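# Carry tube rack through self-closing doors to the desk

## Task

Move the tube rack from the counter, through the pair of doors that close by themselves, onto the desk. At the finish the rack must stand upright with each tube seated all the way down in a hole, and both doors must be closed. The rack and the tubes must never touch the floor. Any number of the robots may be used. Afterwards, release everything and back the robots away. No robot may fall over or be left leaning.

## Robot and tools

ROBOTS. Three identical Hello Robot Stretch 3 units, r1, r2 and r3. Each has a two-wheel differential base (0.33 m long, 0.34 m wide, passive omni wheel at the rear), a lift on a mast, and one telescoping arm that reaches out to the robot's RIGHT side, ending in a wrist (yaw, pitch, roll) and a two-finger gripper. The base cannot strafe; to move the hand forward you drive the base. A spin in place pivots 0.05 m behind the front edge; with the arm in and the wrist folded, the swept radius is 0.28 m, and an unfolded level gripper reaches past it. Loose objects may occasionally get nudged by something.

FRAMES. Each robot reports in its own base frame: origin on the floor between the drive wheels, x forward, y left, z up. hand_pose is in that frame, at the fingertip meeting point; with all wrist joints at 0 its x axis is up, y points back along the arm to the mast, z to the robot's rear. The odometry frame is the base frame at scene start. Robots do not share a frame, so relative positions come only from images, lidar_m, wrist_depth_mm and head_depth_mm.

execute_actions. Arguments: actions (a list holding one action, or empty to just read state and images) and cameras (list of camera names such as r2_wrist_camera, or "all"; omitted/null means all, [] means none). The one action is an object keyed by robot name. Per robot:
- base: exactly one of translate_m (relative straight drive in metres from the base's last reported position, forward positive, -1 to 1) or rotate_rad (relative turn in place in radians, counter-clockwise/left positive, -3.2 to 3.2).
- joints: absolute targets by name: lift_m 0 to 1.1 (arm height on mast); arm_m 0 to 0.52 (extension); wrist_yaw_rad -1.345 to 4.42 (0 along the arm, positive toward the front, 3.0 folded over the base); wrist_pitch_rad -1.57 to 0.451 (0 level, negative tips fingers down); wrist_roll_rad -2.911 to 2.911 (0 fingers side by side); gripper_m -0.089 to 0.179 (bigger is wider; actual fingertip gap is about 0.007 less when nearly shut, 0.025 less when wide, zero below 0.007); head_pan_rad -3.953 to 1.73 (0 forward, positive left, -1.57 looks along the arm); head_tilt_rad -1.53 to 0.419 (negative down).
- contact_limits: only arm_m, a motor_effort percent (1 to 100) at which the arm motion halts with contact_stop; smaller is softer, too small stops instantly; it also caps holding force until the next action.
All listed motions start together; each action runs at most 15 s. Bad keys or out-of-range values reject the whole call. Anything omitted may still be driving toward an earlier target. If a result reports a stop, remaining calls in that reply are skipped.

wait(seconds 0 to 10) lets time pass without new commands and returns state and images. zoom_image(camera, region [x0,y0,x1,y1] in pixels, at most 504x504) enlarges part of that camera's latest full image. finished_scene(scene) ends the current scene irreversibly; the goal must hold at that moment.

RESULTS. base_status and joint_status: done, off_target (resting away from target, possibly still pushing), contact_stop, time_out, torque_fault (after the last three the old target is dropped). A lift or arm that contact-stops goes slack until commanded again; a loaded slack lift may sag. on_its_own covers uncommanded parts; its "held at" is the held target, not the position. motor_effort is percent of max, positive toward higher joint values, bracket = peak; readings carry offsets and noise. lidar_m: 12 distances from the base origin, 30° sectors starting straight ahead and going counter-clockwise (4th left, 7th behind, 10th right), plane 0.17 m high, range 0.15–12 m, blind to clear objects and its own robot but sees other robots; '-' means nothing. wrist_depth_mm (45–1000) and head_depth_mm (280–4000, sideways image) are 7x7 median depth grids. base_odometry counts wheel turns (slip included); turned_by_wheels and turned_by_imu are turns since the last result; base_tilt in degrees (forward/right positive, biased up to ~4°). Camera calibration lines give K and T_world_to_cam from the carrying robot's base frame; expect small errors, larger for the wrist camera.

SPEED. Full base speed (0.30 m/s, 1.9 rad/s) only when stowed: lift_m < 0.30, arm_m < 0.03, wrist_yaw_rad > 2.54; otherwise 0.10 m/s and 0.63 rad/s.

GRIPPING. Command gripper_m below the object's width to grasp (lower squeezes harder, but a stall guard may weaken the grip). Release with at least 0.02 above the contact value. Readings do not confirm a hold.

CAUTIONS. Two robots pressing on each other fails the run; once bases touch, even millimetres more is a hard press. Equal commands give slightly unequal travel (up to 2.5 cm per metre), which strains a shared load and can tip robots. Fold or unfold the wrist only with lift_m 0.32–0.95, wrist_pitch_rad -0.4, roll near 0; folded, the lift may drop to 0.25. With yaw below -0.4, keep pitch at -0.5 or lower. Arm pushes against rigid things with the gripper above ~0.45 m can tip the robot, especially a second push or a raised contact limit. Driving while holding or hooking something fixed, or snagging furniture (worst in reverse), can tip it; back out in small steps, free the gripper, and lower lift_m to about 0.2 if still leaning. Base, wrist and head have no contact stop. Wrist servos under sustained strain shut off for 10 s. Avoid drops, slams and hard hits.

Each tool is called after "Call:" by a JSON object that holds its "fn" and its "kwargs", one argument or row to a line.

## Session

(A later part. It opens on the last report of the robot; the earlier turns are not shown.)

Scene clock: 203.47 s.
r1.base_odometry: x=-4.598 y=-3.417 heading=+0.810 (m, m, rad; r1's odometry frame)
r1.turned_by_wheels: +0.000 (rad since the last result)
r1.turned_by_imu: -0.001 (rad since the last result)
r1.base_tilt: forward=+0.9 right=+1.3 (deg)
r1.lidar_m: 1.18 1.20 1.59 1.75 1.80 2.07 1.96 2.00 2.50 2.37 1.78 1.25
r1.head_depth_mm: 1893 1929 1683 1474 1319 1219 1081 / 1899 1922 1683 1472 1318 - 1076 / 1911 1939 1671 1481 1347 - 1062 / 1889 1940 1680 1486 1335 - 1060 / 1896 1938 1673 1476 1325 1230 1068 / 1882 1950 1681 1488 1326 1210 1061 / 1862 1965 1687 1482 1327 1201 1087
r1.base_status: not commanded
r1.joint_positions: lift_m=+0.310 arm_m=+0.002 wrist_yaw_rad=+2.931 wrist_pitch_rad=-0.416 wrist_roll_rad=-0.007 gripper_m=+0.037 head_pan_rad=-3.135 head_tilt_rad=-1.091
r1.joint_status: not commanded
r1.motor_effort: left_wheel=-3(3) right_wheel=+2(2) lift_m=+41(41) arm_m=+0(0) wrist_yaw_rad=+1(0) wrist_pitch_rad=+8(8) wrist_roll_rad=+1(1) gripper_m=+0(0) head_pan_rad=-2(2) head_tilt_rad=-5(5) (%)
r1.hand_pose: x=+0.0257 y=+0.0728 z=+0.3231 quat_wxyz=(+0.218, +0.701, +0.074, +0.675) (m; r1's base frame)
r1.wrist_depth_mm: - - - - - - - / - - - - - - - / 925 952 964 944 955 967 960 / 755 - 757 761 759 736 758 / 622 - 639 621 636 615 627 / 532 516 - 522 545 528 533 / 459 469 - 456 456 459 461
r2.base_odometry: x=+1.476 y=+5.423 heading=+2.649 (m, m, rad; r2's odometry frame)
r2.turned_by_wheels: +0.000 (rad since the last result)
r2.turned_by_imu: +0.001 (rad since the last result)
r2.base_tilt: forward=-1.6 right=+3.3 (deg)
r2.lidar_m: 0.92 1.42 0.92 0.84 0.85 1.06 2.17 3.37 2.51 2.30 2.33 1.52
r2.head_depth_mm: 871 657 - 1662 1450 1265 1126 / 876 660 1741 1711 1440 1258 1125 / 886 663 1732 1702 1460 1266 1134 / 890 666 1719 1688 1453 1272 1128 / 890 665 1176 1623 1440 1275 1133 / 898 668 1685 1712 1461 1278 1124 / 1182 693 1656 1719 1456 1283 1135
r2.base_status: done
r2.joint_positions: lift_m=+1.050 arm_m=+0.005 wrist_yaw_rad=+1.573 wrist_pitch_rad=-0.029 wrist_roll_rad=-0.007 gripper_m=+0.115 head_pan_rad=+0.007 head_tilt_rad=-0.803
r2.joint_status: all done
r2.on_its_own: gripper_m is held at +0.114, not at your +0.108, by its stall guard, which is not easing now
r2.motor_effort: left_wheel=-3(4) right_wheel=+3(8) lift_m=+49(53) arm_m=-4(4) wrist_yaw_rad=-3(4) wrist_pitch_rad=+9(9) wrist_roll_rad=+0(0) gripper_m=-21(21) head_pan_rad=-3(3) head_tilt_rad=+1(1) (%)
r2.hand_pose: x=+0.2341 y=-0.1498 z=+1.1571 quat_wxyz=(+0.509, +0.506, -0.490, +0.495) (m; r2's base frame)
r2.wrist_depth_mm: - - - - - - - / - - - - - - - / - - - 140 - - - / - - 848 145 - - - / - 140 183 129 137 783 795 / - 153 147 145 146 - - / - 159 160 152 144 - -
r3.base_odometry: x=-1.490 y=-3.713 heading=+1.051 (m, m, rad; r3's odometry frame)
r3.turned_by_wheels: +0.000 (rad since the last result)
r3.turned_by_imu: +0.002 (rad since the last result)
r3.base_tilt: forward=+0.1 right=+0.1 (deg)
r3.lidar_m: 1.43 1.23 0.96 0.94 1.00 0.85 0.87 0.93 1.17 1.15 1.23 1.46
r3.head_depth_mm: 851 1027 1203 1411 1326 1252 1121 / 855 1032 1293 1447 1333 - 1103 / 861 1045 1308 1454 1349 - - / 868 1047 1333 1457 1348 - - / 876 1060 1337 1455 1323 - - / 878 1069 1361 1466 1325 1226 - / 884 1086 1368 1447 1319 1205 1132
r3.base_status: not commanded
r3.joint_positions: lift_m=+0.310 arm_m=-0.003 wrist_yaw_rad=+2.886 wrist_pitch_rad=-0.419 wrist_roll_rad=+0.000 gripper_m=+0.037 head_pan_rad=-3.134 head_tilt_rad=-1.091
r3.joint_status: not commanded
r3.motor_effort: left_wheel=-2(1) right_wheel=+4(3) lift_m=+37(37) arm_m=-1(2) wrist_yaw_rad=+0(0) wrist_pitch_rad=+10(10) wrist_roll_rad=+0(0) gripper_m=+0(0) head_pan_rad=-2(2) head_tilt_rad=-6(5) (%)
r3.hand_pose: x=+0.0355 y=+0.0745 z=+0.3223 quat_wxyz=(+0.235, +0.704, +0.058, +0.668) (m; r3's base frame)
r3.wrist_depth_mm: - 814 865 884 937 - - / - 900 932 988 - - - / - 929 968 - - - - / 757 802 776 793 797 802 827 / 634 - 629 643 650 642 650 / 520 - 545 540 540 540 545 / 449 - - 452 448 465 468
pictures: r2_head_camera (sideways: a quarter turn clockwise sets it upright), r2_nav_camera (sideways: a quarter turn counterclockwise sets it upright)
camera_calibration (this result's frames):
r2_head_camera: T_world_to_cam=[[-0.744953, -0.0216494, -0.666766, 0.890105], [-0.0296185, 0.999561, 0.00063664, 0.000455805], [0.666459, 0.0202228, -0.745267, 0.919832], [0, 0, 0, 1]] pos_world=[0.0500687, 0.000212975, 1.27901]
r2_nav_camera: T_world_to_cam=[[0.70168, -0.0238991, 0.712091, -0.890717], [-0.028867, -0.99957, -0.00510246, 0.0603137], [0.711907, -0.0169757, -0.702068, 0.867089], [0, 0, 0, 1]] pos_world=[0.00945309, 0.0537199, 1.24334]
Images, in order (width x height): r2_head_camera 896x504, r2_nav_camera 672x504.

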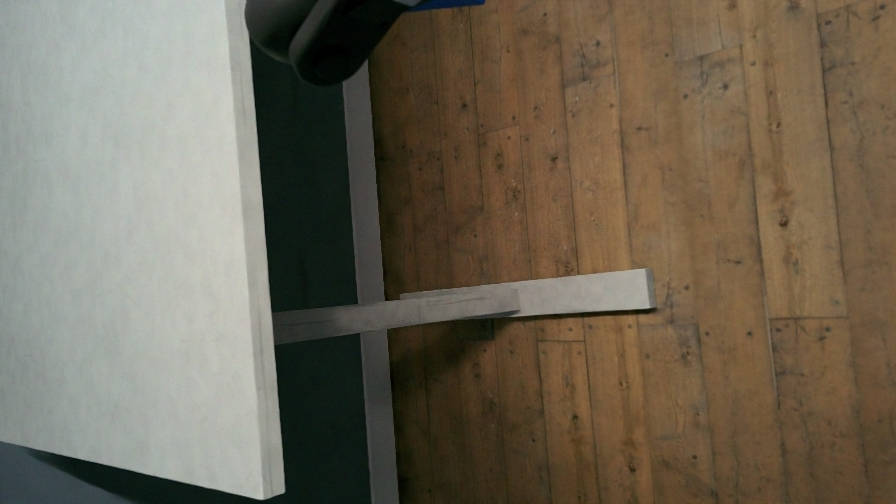

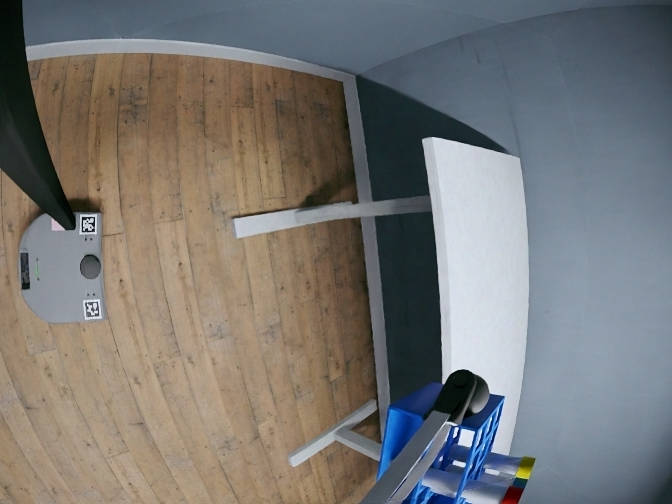

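Call:
{"fn": "execute_actions", "kwargs": {
  "actions": [
    {"r2":{"base":{"translate_m":0.48}}}
  ],
  "cameras": []
}}

Call:
{"fn": "execute_actions", "kwargs": {
  "actions": [
    {"r2":{"joints":{"lift_m":0.92}}}
  ],
  "cameras": ["r2_nav_camera","r2_wrist_camera"]
}}

Scene clock: 210.60 s.
r1.base_odometry: x=-4.598 y=-3.417 heading=+0.810 (m, m, rad; r1's odometry frame)
r1.turned_by_wheels: +0.000 (rad since the last result)
r1.turned_by_imu: -0.001 (rad since the last result)
r1.base_tilt: forward=+1.0 right=+1.2 (deg)
r1.lidar_m: 1.18 1.21 1.59 1.76 1.80 2.06 1.95 2.00 2.49 2.37 1.78 1.24
r1.head_depth_mm: 1914 1927 1668 1467 1324 1222 1084 / 1897 1955 1693 1475 1310 - 1075 / 1921 1943 1670 1472 1345 - 1055 / 1876 1949 1681 1480 1342 - 1058 / 1872 1939 1682 1479 1319 1231 1061 / 1883 1961 1683 1481 1323 1212 1070 / 1880 1956 1693 1486 1330 1193 1096
r1.base_status: not commanded
r1.joint_positions: lift_m=+0.310 arm_m=+0.002 wrist_yaw_rad=+2.931 wrist_pitch_rad=-0.416 wrist_roll_rad=-0.007 gripper_m=+0.037 head_pan_rad=-3.135 head_tilt_rad=-1.091
r1.joint_status: not commanded
r1.motor_effort: left_wheel=-3(3) right_wheel=+2(2) lift_m=+41(41) arm_m=+0(0) wrist_yaw_rad=+0(0) wrist_pitch_rad=+8(8) wrist_roll_rad=+0(1) gripper_m=+0(1) head_pan_rad=-2(2) head_tilt_rad=-5(5) (%)
r1.hand_pose: x=+0.0257 y=+0.0728 z=+0.3231 quat_wxyz=(+0.218, +0.701, +0.074, +0.675) (m; r1's base frame)
r1.wrist_depth_mm: - - - - - - - / - - - - - - - / 940 961 982 978 963 976 951 / 755 - 737 758 749 756 745 / 619 - 646 623 638 623 622 / 532 516 - 530 549 525 526 / 464 467 - 458 459 457 457
r2.base_odometry: x=+1.053 y=+5.650 heading=+2.649 (m, m, rad; r2's odometry frame)
r2.turned_by_wheels: +0.000 (rad since the last result)
r2.turned_by_imu: +0.002 (rad since the last result)
r2.base_tilt: forward=-1.6 right=+3.2 (deg)
r2.lidar_m: 0.95 0.46 0.99 0.91 0.92 1.14 2.43 3.76 2.45 2.24 1.21 1.03
r2.head_depth_mm: 811 658 - 432 375 328 1074 / 817 659 526 438 375 328 306 / 813 662 528 440 375 329 307 / 804 665 528 440 377 329 303 / 800 669 531 441 377 330 302 / 808 665 532 442 378 330 298 / 804 672 534 443 379 331 299
r2.base_status: done
r2.joint_positions: lift_m=+1.050 arm_m=+0.005 wrist_yaw_rad=+1.573 wrist_pitch_rad=-0.029 wrist_roll_rad=-0.007 gripper_m=+0.115 head_pan_rad=+0.007 head_tilt_rad=-0.803
r2.joint_status: not commanded
r2.on_its_own: gripper_m is held at +0.114, not at your +0.108, by its stall guard, which is not easing now
r2.motor_effort: left_wheel=-3(5) right_wheel=+3(8) lift_m=+50(50) arm_m=-4(4) wrist_yaw_rad=-4(4) wrist_pitch_rad=+9(9) wrist_roll_rad=+0(0) gripper_m=-22(21) head_pan_rad=-3(2) head_tilt_rad=+1(1) (%)
r2.hand_pose: x=+0.2341 y=-0.1498 z=+1.1571 quat_wxyz=(+0.509, +0.506, -0.490, +0.495) (m; r2's base frame)
r2.wrist_depth_mm: 744 764 792 835 877 905 934 / 767 811 827 854 904 933 974 / 782 823 857 140 957 992 - / 823 835 867 145 977 - - / 778 139 183 129 138 775 774 / - 153 147 145 147 - 534 / 358 159 160 152 143 391 418
r3.base_odometry: x=-1.490 y=-3.713 heading=+1.051 (m, m, rad; r3's odometry frame)
r3.turned_by_wheels: +0.000 (rad since the last result)
r3.turned_by_imu: +0.002 (rad since the last result)
r3.base_tilt: forward=+0.1 right=+0.1 (deg)
r3.lidar_m: 1.43 1.23 0.96 0.94 1.00 0.85 0.87 0.93 1.16 1.14 1.22 1.46
r3.head_depth_mm: 850 1021 1203 1430 1328 1244 1111 / 855 1037 1295 1466 1326 - 1111 / 865 1041 1323 1459 1348 - - / 869 1045 1326 1475 1333 - - / 874 1060 1339 1463 1331 - - / 882 1065 1355 1465 1329 1239 - / 884 1077 1360 1449 1317 1206 1133
r3.base_status: not commanded
r3.joint_positions: lift_m=+0.310 arm_m=-0.003 wrist_yaw_rad=+2.886 wrist_pitch_rad=-0.419 wrist_roll_rad=+0.000 gripper_m=+0.037 head_pan_rad=-3.134 head_tilt_rad=-1.091
r3.joint_status: not commanded
r3.motor_effort: left_wheel=-1(1) right_wheel=+3(3) lift_m=+37(37) arm_m=-2(2) wrist_yaw_rad=+0(0) wrist_pitch_rad=+10(10) wrist_roll_rad=+1(0) gripper_m=+0(0) head_pan_rad=-3(3) head_tilt_rad=-5(6) (%)
r3.hand_pose: x=+0.0355 y=+0.0745 z=+0.3223 quat_wxyz=(+0.235, +0.704, +0.058, +0.668) (m; r3's base frame)
r3.wrist_depth_mm: - 807 854 892 936 - - / - 876 921 981 - - - / - 954 988 - - - - / 771 803 794 804 805 809 824 / 623 - 627 644 646 655 659 / 514 - 547 531 549 543 548 / 448 - - 457 450 464 469
pictures: none
No camera images: the call's "cameras" was empty. Leave "cameras" out to get every camera's image.

Scene clock: 212.60 s.
r1.base_odometry: x=-4.598 y=-3.417 heading=+0.810 (m, m, rad; r1's odometry frame)
r1.turned_by_wheels: +0.000 (rad since the last result)
r1.turned_by_imu: +0.000 (rad since the last result)
r1.base_tilt: forward=+1.0 right=+1.2 (deg)
r1.lidar_m: 1.18 1.21 1.59 1.75 1.80 2.06 1.95 2.00 2.50 2.37 1.78 1.25
r1.head_depth_mm: 1897 1935 1673 1470 1313 1224 1085 / 1898 1935 1672 1473 1327 - 1070 / 1888 1937 1671 1478 1341 - 1061 / 1903 1945 1687 1481 1331 - 1060 / 1880 1939 1680 1478 1326 1236 1063 / 1875 1971 1694 1478 1334 1210 1062 / 1882 1963 1689 1485 1339 1198 1094
r1.base_status: not commanded
r1.joint_positions: lift_m=+0.310 arm_m=+0.002 wrist_yaw_rad=+2.931 wrist_pitch_rad=-0.416 wrist_roll_rad=-0.007 gripper_m=+0.037 head_pan_rad=-3.135 head_tilt_rad=-1.091
r1.joint_status: not commanded
r1.motor_effort: left_wheel=-3(3) right_wheel=+2(2) lift_m=+41(41) arm_m=-1(0) wrist_yaw_rad=-1(1) wrist_pitch_rad=+8(8) wrist_roll_rad=+0(1) gripper_m=+1(0) head_pan_rad=-2(1) head_tilt_rad=-6(5) (%)
r1.hand_pose: x=+0.0257 y=+0.0728 z=+0.3231 quat_wxyz=(+0.218, +0.701, +0.074, +0.675) (m; r1's base frame)
r1.wrist_depth_mm: - - - - - - - / - - - - - - - / 943 959 983 968 944 960 964 / 755 - 754 742 754 746 753 / 618 - 633 623 642 622 622 / 530 519 - 525 539 527 527 / 461 470 - 456 455 462 458
r2.base_odometry: x=+1.053 y=+5.650 heading=+2.649 (m, m, rad; r2's odometry frame)
r2.turned_by_wheels: +0.000 (rad since the last result)
r2.turned_by_imu: +0.000 (rad since the last result)
r2.base_tilt: forward=-1.6 right=+3.2 (deg)
r2.lidar_m: 0.95 0.46 0.99 0.91 0.92 1.14 2.43 3.77 2.44 2.24 1.21 1.03
r2.head_depth_mm: 808 656 526 357 326 321 1072 / 816 659 526 438 368 327 307 / 809 662 529 439 376 328 307 / 806 665 530 440 376 329 302 / 799 665 532 441 377 330 303 / 809 669 532 443 378 330 298 / 802 670 533 443 378 331 299
r2.base_status: not commanded
r2.joint_positions: lift_m=+0.920 arm_m=+0.005 wrist_yaw_rad=+1.573 wrist_pitch_rad=-0.029 wrist_roll_rad=-0.007 gripper_m=+0.115 head_pan_rad=+0.007 head_tilt_rad=-0.803
r2.joint_status: all done
r2.on_its_own: gripper_m is held at +0.114, not at your +0.108, by its stall guard, which is not easing now
r2.motor_effort: left_wheel=-3(3) right_wheel=+3(3) lift_m=+41(42) arm_m=-4(4) wrist_yaw_rad=-3(4) wrist_pitch_rad=+9(9) wrist_roll_rad=+0(0) gripper_m=-21(21) head_pan_rad=-2(3) head_tilt_rad=+2(1) (%)
r2.hand_pose: x=+0.2341 y=-0.1498 z=+1.0274 quat_wxyz=(+0.509, +0.506, -0.490, +0.495) (m; r2's base frame)
r2.wrist_depth_mm: 737 767 805 828 874 907 956 / 766 804 829 849 899 932 987 / 791 825 874 140 941 - - / 487 514 495 145 612 667 720 / 336 140 183 129 138 400 401 / - 153 147 145 146 - 278 / 187 159 160 152 143 205 214
r3.base_odometry: x=-1.490 y=-3.713 heading=+1.051 (m, m, rad; r3's odometry frame)
r3.turned_by_wheels: +0.000 (rad since the last result)
r3.turned_by_imu: +0.001 (rad since the last result)
r3.base_tilt: forward=+0.1 right=+0.0 (deg)
r3.lidar_m: 1.43 1.23 0.96 0.94 1.00 0.85 0.87 0.93 1.16 1.15 1.22 1.46
r3.head_depth_mm: 846 1026 1198 1433 1330 1240 1113 / 856 1031 1301 1452 1330 - 1102 / 865 1043 1318 1471 1341 - - / 876 1049 1326 1459 1347 - - / 879 1062 1345 1465 1323 - - / 881 1066 1353 1451 1323 1230 - / 885 1077 1358 1452 1314 1201 1124
r3.base_status: not commanded
r3.joint_positions: lift_m=+0.310 arm_m=-0.003 wrist_yaw_rad=+2.886 wrist_pitch_rad=-0.419 wrist_roll_rad=+0.000 gripper_m=+0.037 head_pan_rad=-3.134 head_tilt_rad=-1.091
r3.joint_status: not commanded
r3.motor_effort: left_wheel=-2(2) right_wheel=+3(4) lift_m=+37(36) arm_m=-2(1) wrist_yaw_rad=+0(0) wrist_pitch_rad=+10(10) wrist_roll_rad=+0(0) gripper_m=+0(1) head_pan_rad=-3(2) head_tilt_rad=-6(6) (%)
r3.hand_pose: x=+0.0355 y=+0.0745 z=+0.3223 quat_wxyz=(+0.235, +0.704, +0.058, +0.668) (m; r3's base frame)
r3.wrist_depth_mm: - 819 853 889 957 - - / - 901 933 996 - - - / - 951 970 - - - - / 775 812 802 791 804 802 820 / 629 - 624 631 650 651 658 / 520 - 541 538 550 541 544 / 450 - - 455 447 468 468
pictures: r2_nav_camera (sideways: a quarter turn counterclockwise sets it upright), r2_wrist_camera
camera_calibration (this result's frames):
r2_nav_camera: T_world_to_cam=[[0.701679, -0.023899, 0.712093, -0.890719], [-0.0288668, -0.99957, -0.00510254, 0.0603138], [0.711909, -0.0169755, -0.702067, 0.867087], [0, 0, 0, 1]] pos_world=[0.00945321, 0.0537199, 1.24334]
r2_wrist_camera: T_world_to_cam=[[-0.0284299, -0.998036, 0.0558131, -0.206707], [-0.218155, -0.0482948, -0.974718, 1.07251], [0.9755, -0.0398871, -0.216354, 0.152322], [0, 0, 0, 1]] pos_world=[0.0795067, -0.148429, 1.08989]
Images, in order (width x height): r2_nav_camera 672x504, r2_wrist_camera 644x364.

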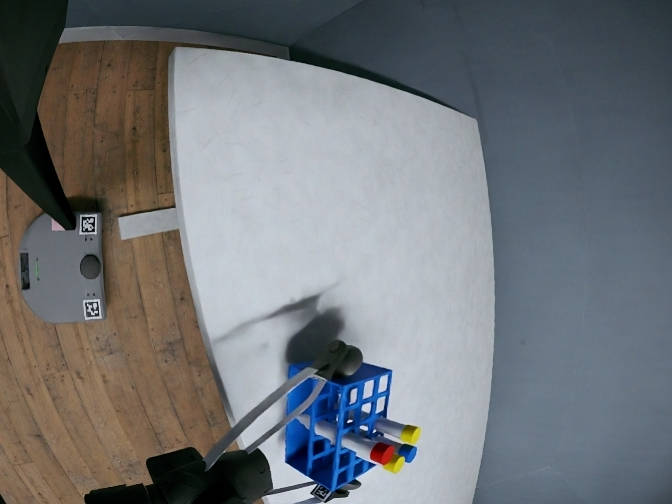

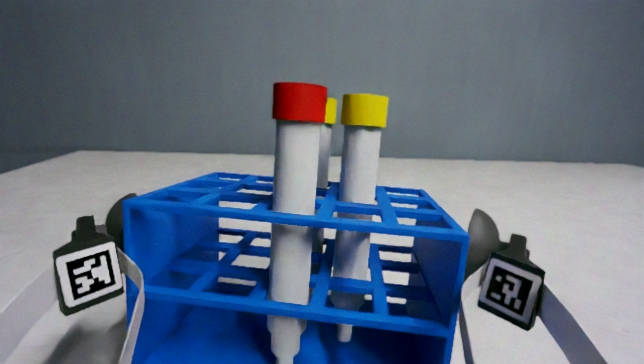

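Call:
{"fn": "execute_actions", "kwargs": {
  "actions": [
    {"r2":{"base":{"translate_m":0.05},"joints":{"lift_m":0.897}}}
  ],
  "cameras": []
}}

Call:
{"fn": "execute_actions", "kwargs": {
  "actions": [
    {"r2":{"joints":{"gripper_m":0.175}}}
  ],
  "cameras": []
}}

Call:
{"fn": "execute_actions", "kwargs": {
  "actions": [
    {"r2":{"base":{"translate_m":-0.3}}}
  ],
  "cameras": ["r2_wrist_camera","r3_nav_camera"]
}}

Scene clock: 215.13 s.
r1.base_odometry: x=-4.598 y=-3.417 heading=+0.810 (m, m, rad; r1's odometry frame)
r1.turned_by_wheels: +0.000 (rad since the last result)
r1.turned_by_imu: +0.000 (rad since the last result)
r1.base_tilt: forward=+1.0 right=+1.3 (deg)
r1.lidar_m: 1.18 1.21 1.59 1.75 1.81 2.06 1.95 2.00 2.50 2.37 1.77 1.25
r1.head_depth_mm: 1907 1931 1683 1467 1317 1224 1084 / 1903 1931 1692 1476 1322 - 1070 / 1916 1952 1664 1480 1341 - 1062 / 1900 1925 1690 1481 1334 - 1065 / 1888 1937 1686 1491 1324 1241 1061 / 1869 1950 1688 1485 1322 1216 1062 / 1877 1949 1688 1493 1336 1198 1093
r1.base_status: not commanded
r1.joint_positions: lift_m=+0.310 arm_m=+0.002 wrist_yaw_rad=+2.931 wrist_pitch_rad=-0.416 wrist_roll_rad=-0.007 gripper_m=+0.037 head_pan_rad=-3.135 head_tilt_rad=-1.091
r1.joint_status: not commanded
r1.motor_effort: left_wheel=-3(3) right_wheel=+2(2) lift_m=+41(41) arm_m=+0(0) wrist_yaw_rad=+0(1) wrist_pitch_rad=+8(8) wrist_roll_rad=+1(1) gripper_m=+1(1) head_pan_rad=-3(2) head_tilt_rad=-5(6) (%)
r1.hand_pose: x=+0.0257 y=+0.0728 z=+0.3231 quat_wxyz=(+0.218, +0.701, +0.074, +0.675) (m; r1's base frame)
r1.wrist_depth_mm: - - - - - - - / - - - - - - - / 931 979 967 959 952 970 964 / 749 - 745 747 754 751 747 / 628 - 645 623 640 618 620 / 533 518 - 525 549 530 526 / 454 468 - 456 458 460 457
r2.base_odometry: x=+1.009 y=+5.674 heading=+2.649 (m, m, rad; r2's odometry frame)
r2.turned_by_wheels: +0.000 (rad since the last result)
r2.turned_by_imu: +0.000 (rad since the last result)
r2.base_tilt: forward=-1.6 right=+3.2 (deg)
r2.lidar_m: 0.90 0.41 1.00 0.92 0.93 1.16 2.47 3.76 2.44 2.23 1.18 0.98
r2.head_depth_mm: 781 657 524 437 329 327 291 / 789 659 528 437 383 328 294 / 784 661 528 440 376 329 294 / 774 665 530 440 377 329 295 / 771 667 531 441 378 330 295 / 765 671 534 443 378 330 294 / 757 672 533 442 379 331 294
r2.base_status: done
r2.joint_positions: lift_m=+0.897 arm_m=+0.005 wrist_yaw_rad=+1.573 wrist_pitch_rad=-0.025 wrist_roll_rad=-0.007 gripper_m=+0.115 head_pan_rad=+0.007 head_tilt_rad=-0.803
r2.joint_status: all done
r2.on_its_own: gripper_m is held at +0.114, not at your +0.108, by its stall guard, which is not easing now
r2.motor_effort: left_wheel=-3(6) right_wheel=+3(10) lift_m=+39(40) arm_m=-4(4) wrist_yaw_rad=-3(3) wrist_pitch_rad=+8(9) wrist_roll_rad=+0(0) gripper_m=-21(21) head_pan_rad=-2(2) head_tilt_rad=+1(1) (%)
r2.hand_pose: x=+0.2342 y=-0.1498 z=+1.0054 quat_wxyz=(+0.508, +0.505, -0.491, +0.496) (m; r2's base frame)
r2.wrist_depth_mm: 699 725 756 790 813 858 897 / 726 754 788 803 862 870 935 / 756 771 808 134 878 927 986 / 413 437 184 139 421 580 622 / 286 139 178 127 136 341 341 / - 152 144 145 145 - 237 / 157 152 159 151 144 174 181
r3.base_odometry: x=-1.490 y=-3.713 heading=+1.051 (m, m, rad; r3's odometry frame)
r3.turned_by_wheels: +0.000 (rad since the last result)
r3.turned_by_imu: +0.001 (rad since the last result)
r3.base_tilt: forward=+0.1 right=+0.1 (deg)
r3.lidar_m: 1.43 1.23 0.96 0.94 1.01 0.85 0.87 0.93 1.17 1.15 1.22 1.46
r3.head_depth_mm: 853 1025 1192 1423 1330 1239 1113 / 859 1031 1300 1460 1334 - 1102 / 865 1037 1316 1477 1345 - - / 868 1047 1325 1458 1339 - - / 878 1061 1333 1462 1322 - - / 880 1061 1354 1461 1316 1238 - / 889 1076 1371 1447 1323 1207 1119
r3.base_status: not commanded
r3.joint_positions: lift_m=+0.310 arm_m=-0.003 wrist_yaw_rad=+2.886 wrist_pitch_rad=-0.419 wrist_roll_rad=+0.000 gripper_m=+0.037 head_pan_rad=-3.134 head_tilt_rad=-1.091
r3.joint_status: not commanded
r3.motor_effort: left_wheel=-2(2) right_wheel=+4(3) lift_m=+36(36) arm_m=-1(1) wrist_yaw_rad=+0(1) wrist_pitch_rad=+10(10) wrist_roll_rad=+0(0) gripper_m=+0(0) head_pan_rad=-1(2) head_tilt_rad=-6(5) (%)
r3.hand_pose: x=+0.0355 y=+0.0745 z=+0.3223 quat_wxyz=(+0.235, +0.704, +0.058, +0.668) (m; r3's base frame)
r3.wrist_depth_mm: - 817 857 915 942 - - / - 889 911 979 - - - / - 946 - - - - - / 772 796 767 786 802 828 816 / 621 - 628 632 642 657 668 / 519 - 543 537 542 542 542 / 452 - - 458 451 461 465
pictures: none
No camera images: the call's "cameras" was empty. Leave "cameras" out to get every camera's image.

Scene clock: 216.23 s.
r1.base_odometry: x=-4.598 y=-3.417 heading=+0.810 (m, m, rad; r1's odometry frame)
r1.turned_by_wheels: +0.000 (rad since the last result)
r1.turned_by_imu: +0.000 (rad since the last result)
r1.base_tilt: forward=+0.9 right=+1.3 (deg)
r1.lidar_m: 1.18 1.21 1.59 1.75 1.80 2.06 1.96 2.00 2.50 2.37 1.78 1.25
r1.head_depth_mm: 1905 1924 1669 1479 1319 1221 1084 / 1902 1950 1682 1479 1310 - 1074 / 1906 1937 1675 1487 1347 - 1060 / 1894 1942 1687 1485 1329 - 1062 / 1898 1939 1678 1479 1323 1236 1062 / 1881 1940 1683 1478 1326 1217 1063 / 1868 1951 1692 1487 1328 1200 1094
r1.base_status: not commanded
r1.joint_positions: lift_m=+0.310 arm_m=+0.002 wrist_yaw_rad=+2.931 wrist_pitch_rad=-0.416 wrist_roll_rad=-0.007 gripper_m=+0.037 head_pan_rad=-3.135 head_tilt_rad=-1.091
r1.joint_status: not commanded
r1.motor_effort: left_wheel=-4(4) right_wheel=+2(2) lift_m=+41(41) arm_m=+0(0) wrist_yaw_rad=+0(0) wrist_pitch_rad=+8(8) wrist_roll_rad=+1(1) gripper_m=+0(0) head_pan_rad=-2(2) head_tilt_rad=-4(5) (%)
r1.hand_pose: x=+0.0257 y=+0.0728 z=+0.3231 quat_wxyz=(+0.218, +0.701, +0.074, +0.675) (m; r1's base frame)
r1.wrist_depth_mm: - - - - - - - / - - - - - - - / 952 966 956 965 964 958 942 / 761 - 757 756 749 751 752 / 617 - 640 630 635 624 615 / 530 523 - 530 541 527 518 / 461 470 - 457 453 456 456
r2.base_odometry: x=+1.009 y=+5.674 heading=+2.649 (m, m, rad; r2's odometry frame)
r2.turned_by_wheels: +0.000 (rad since the last result)
r2.turned_by_imu: +0.000 (rad since the last result)
r2.base_tilt: forward=-1.6 right=+3.3 (deg)
r2.lidar_m: 0.90 0.41 1.00 0.92 0.93 1.15 2.48 3.73 2.44 2.23 1.18 0.98
r2.head_depth_mm: 783 656 524 439 317 328 292 / 788 659 526 438 391 328 294 / 781 663 528 439 376 329 295 / 779 666 531 440 376 329 295 / 769 669 533 442 378 329 295 / 761 670 532 441 378 331 294 / 757 671 533 443 379 331 294
r2.base_status: not commanded
r2.joint_positions: lift_m=+0.897 arm_m=+0.005 wrist_yaw_rad=+1.573 wrist_pitch_rad=-0.023 wrist_roll_rad=-0.007 gripper_m=+0.175 head_pan_rad=+0.007 head_tilt_rad=-0.803
r2.joint_status: all done
r2.motor_effort: left_wheel=-3(3) right_wheel=+3(3) lift_m=+39(39) arm_m=-4(4) wrist_yaw_rad=-4(3) wrist_pitch_rad=+7(8) wrist_roll_rad=+0(0) gripper_m=+0(89) head_pan_rad=-2(3) head_tilt_rad=+2(1) (%)
r2.hand_pose: x=+0.2343 y=-0.1498 z=+1.0058 quat_wxyz=(+0.507, +0.505, -0.492, +0.496) (m; r2's base frame)
r2.wrist_depth_mm: 700 723 763 791 822 854 882 / 729 761 779 798 847 886 937 / 754 775 803 134 873 940 976 / 415 441 170 141 429 578 628 / 289 133 178 125 136 353 346 / - 144 153 142 146 213 239 / 158 152 161 151 146 175 179
r3.base_odometry: x=-1.490 y=-3.713 heading=+1.051 (m, m, rad; r3's odometry frame)
r3.turned_by_wheels: +0.000 (rad since the last result)
r3.turned_by_imu: +0.000 (rad since the last result)
r3.base_tilt: forward=+0.1 right=+0.0 (deg)
r3.lidar_m: 1.43 1.23 0.96 0.94 1.01 0.85 0.87 0.93 1.16 1.15 1.23 1.46
r3.head_depth_mm: 855 1024 1194 1422 1338 1253 1111 / 858 1037 1297 1463 1330 - 1103 / 862 1045 1310 1471 1338 - - / 870 1051 1327 1445 1333 - - / 878 1057 1338 1455 1329 - - / 883 1069 1349 1464 1325 1225 - / 884 1081 1373 1450 1317 1209 1119
r3.base_status: not commanded
r3.joint_positions: lift_m=+0.310 arm_m=-0.003 wrist_yaw_rad=+2.886 wrist_pitch_rad=-0.419 wrist_roll_rad=+0.000 gripper_m=+0.037 head_pan_rad=-3.134 head_tilt_rad=-1.091
r3.joint_status: not commanded
r3.motor_effort: left_wheel=-1(1) right_wheel=+3(4) lift_m=+37(37) arm_m=+0(1) wrist_yaw_rad=+0(0) wrist_pitch_rad=+10(10) wrist_roll_rad=+0(0) gripper_m=+0(0) head_pan_rad=-3(2) head_tilt_rad=-6(5) (%)
r3.hand_pose: x=+0.0355 y=+0.0745 z=+0.3223 quat_wxyz=(+0.235, +0.704, +0.058, +0.668) (m; r3's base frame)
r3.wrist_depth_mm: - 827 840 901 949 - - / - 884 929 963 - - - / - 946 993 - - - - / 772 790 783 794 813 807 822 / 616 - 630 634 652 643 648 / 518 - 543 537 549 547 547 / 451 - - 459 450 466 464
pictures: none
No camera images: the call's "cameras" was empty. Leave "cameras" out to get every camera's image.

Scene clock: 220.47 s.
r1.base_odometry: x=-4.598 y=-3.417 heading=+0.810 (m, m, rad; r1's odometry frame)
r1.turned_by_wheels: +0.000 (rad since the last result)
r1.turned_by_imu: -0.001 (rad since the last result)
r1.base_tilt: forward=+1.0 right=+1.4 (deg)
r1.lidar_m: 1.18 1.21 1.59 1.76 1.80 2.06 1.95 2.00 2.51 2.37 1.78 1.24
r1.head_depth_mm: 1916 1924 1678 1477 1318 1222 1083 / 1915 1927 1659 1472 1319 - 1069 / 1902 1933 1672 1483 1341 - 1057 / 1890 1945 1688 1486 1342 - 1067 / 1898 1947 1662 1489 1320 1236 1064 / 1884 1938 1685 1478 1324 1217 1069 / 1882 1971 1678 1483 1327 1205 1094
r1.base_status: not commanded
r1.joint_positions: lift_m=+0.310 arm_m=+0.002 wrist_yaw_rad=+2.931 wrist_pitch_rad=-0.416 wrist_roll_rad=-0.007 gripper_m=+0.037 head_pan_rad=-3.135 head_tilt_rad=-1.091
r1.joint_status: not commanded
r1.motor_effort: left_wheel=-3(3) right_wheel=+2(2) lift_m=+41(41) arm_m=+0(0) wrist_yaw_rad=+0(0) wrist_pitch_rad=+8(8) wrist_roll_rad=+1(1) gripper_m=+0(1) head_pan_rad=-3(1) head_tilt_rad=-6(4) (%)
r1.hand_pose: x=+0.0257 y=+0.0728 z=+0.3231 quat_wxyz=(+0.218, +0.701, +0.074, +0.675) (m; r1's base frame)
r1.wrist_depth_mm: - - - - - - - / - - - - - - - / 939 981 958 952 967 948 948 / 741 - 754 756 754 746 753 / 625 - 637 623 642 624 618 / 524 521 - 527 548 523 524 / 459 472 - 457 458 456 457
r2.base_odometry: x=+1.273 y=+5.532 heading=+2.649 (m, m, rad; r2's odometry frame)
r2.turned_by_wheels: +0.000 (rad since the last result)
r2.turned_by_imu: -0.002 (rad since the last result)
r2.base_tilt: forward=-1.6 right=+3.2 (deg)
r2.lidar_m: 0.70 0.70 0.96 0.88 0.88 1.10 2.22 3.61 2.48 2.27 1.35 1.30
r2.head_depth_mm: 873 495 512 1598 1441 1261 1124 / 879 638 513 1591 1505 1267 1126 / 885 660 529 1575 1432 1262 1125 / 892 663 532 475 1458 1270 1126 / 895 667 530 478 1376 1251 1133 / 901 669 532 477 1466 1272 1134 / 969 671 534 467 1462 1273 1129
r2.base_status: done
r2.joint_positions: lift_m=+0.897 arm_m=+0.005 wrist_yaw_rad=+1.573 wrist_pitch_rad=-0.023 wrist_roll_rad=-0.007 gripper_m=+0.175 head_pan_rad=+0.007 head_tilt_rad=-0.803
r2.joint_status: not commanded
r2.motor_effort: left_wheel=-2(7) right_wheel=+2(4) lift_m=+39(39) arm_m=-4(4) wrist_yaw_rad=-3(4) wrist_pitch_rad=+7(7) wrist_roll_rad=+0(0) gripper_m=+0(1) head_pan_rad=-2(3) head_tilt_rad=+1(1) (%)
r2.hand_pose: x=+0.2343 y=-0.1498 z=+1.0059 quat_wxyz=(+0.507, +0.505, -0.492, +0.496) (m; r2's base frame)
r2.wrist_depth_mm: 961 977 - - - - - / 980 - - - - - - / - - - 846 - - - / 421 447 462 441 539 577 631 / 313 306 320 337 374 390 424 / - 699 - - - - 985 / - - - - - - -
r3.base_odometry: x=-1.490 y=-3.713 heading=+1.051 (m, m, rad; r3's odometry frame)
r3.turned_by_wheels: +0.000 (rad since the last result)
r3.turned_by_imu: +0.001 (rad since the last result)
r3.base_tilt: forward=+0.1 right=+0.0 (deg)
r3.lidar_m: 1.43 1.23 0.96 0.94 1.01 0.85 0.87 0.93 1.17 1.14 1.22 1.46
r3.head_depth_mm: 853 1021 1205 1421 1333 1237 1111 / 854 1027 1305 1472 1327 - 1105 / 860 1046 1311 1466 1347 - - / 866 1053 1326 1464 1337 - - / 878 1064 1333 1450 1321 - - / 881 1064 1357 1456 1327 1229 - / 888 1073 1365 1465 1311 1210 1124
r3.base_status: not commanded
r3.joint_positions: lift_m=+0.310 arm_m=-0.003 wrist_yaw_rad=+2.886 wrist_pitch_rad=-0.419 wrist_roll_rad=+0.000 gripper_m=+0.037 head_pan_rad=-3.134 head_tilt_rad=-1.091
r3.joint_status: not commanded
r3.motor_effort: left_wheel=-1(1) right_wheel=+3(4) lift_m=+37(37) arm_m=-1(1) wrist_yaw_rad=+0(0) wrist_pitch_rad=+10(10) wrist_roll_rad=+0(1) gripper_m=+0(0) head_pan_rad=-2(3) head_tilt_rad=-6(6) (%)
r3.hand_pose: x=+0.0355 y=+0.0745 z=+0.3223 quat_wxyz=(+0.235, +0.704, +0.058, +0.668) (m; r3's base frame)
r3.wrist_depth_mm: - 828 869 902 944 - - / - 871 921 964 - - - / - 926 961 - - - - / 764 787 773 799 807 800 807 / 617 - 639 625 645 641 657 / 520 - 545 531 542 538 556 / 451 - - 458 446 466 465
pictures: r2_wrist_camera, r3_nav_camera (sideways: a quarter turn counterclockwise sets it upright)
camera_calibration (this result's frames):
r2_wrist_camera: T_world_to_cam=[[-0.0287563, -0.998037, 0.0556371, -0.20525], [-0.212544, -0.0482822, -0.975958, 1.05154], [0.976728, -0.0398903, -0.210738, 0.141565], [0, 0, 0, 1]] pos_world=[0.0793263, -0.14843, 1.06751]
r3_nav_camera: T_world_to_cam=[[-0.910997, 0.0334963, 0.411051, -0.479749], [0.00946683, 0.998132, -0.0603563, 0.131196], [-0.412305, -0.051093, -0.909612, 1.13866], [0, 0, 0, 1]] pos_world=[0.0311824, -0.0567041, 1.24086]
Images, in order (width x height): r2_wrist_camera 644x364, r3_nav_camera 672x504.

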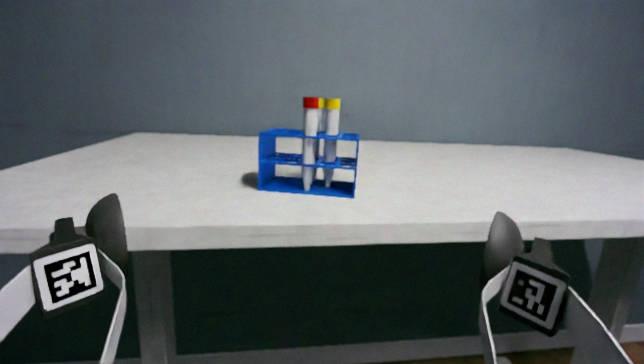

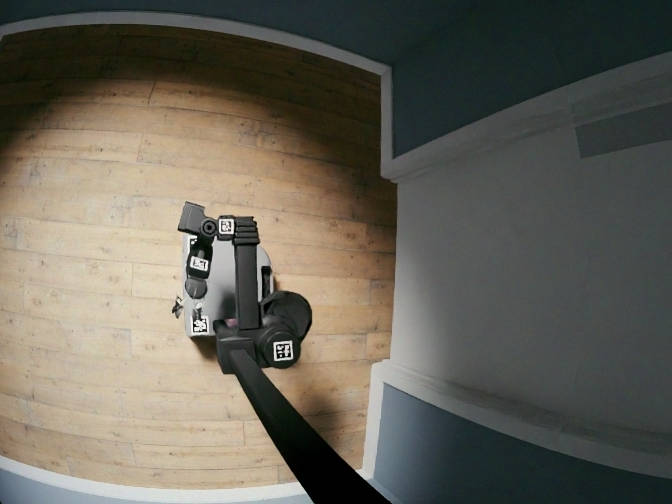

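Call:
{"fn": "finished_scene", "kwargs": {
  "scene": 2
}}

The scene is finished: the task was done.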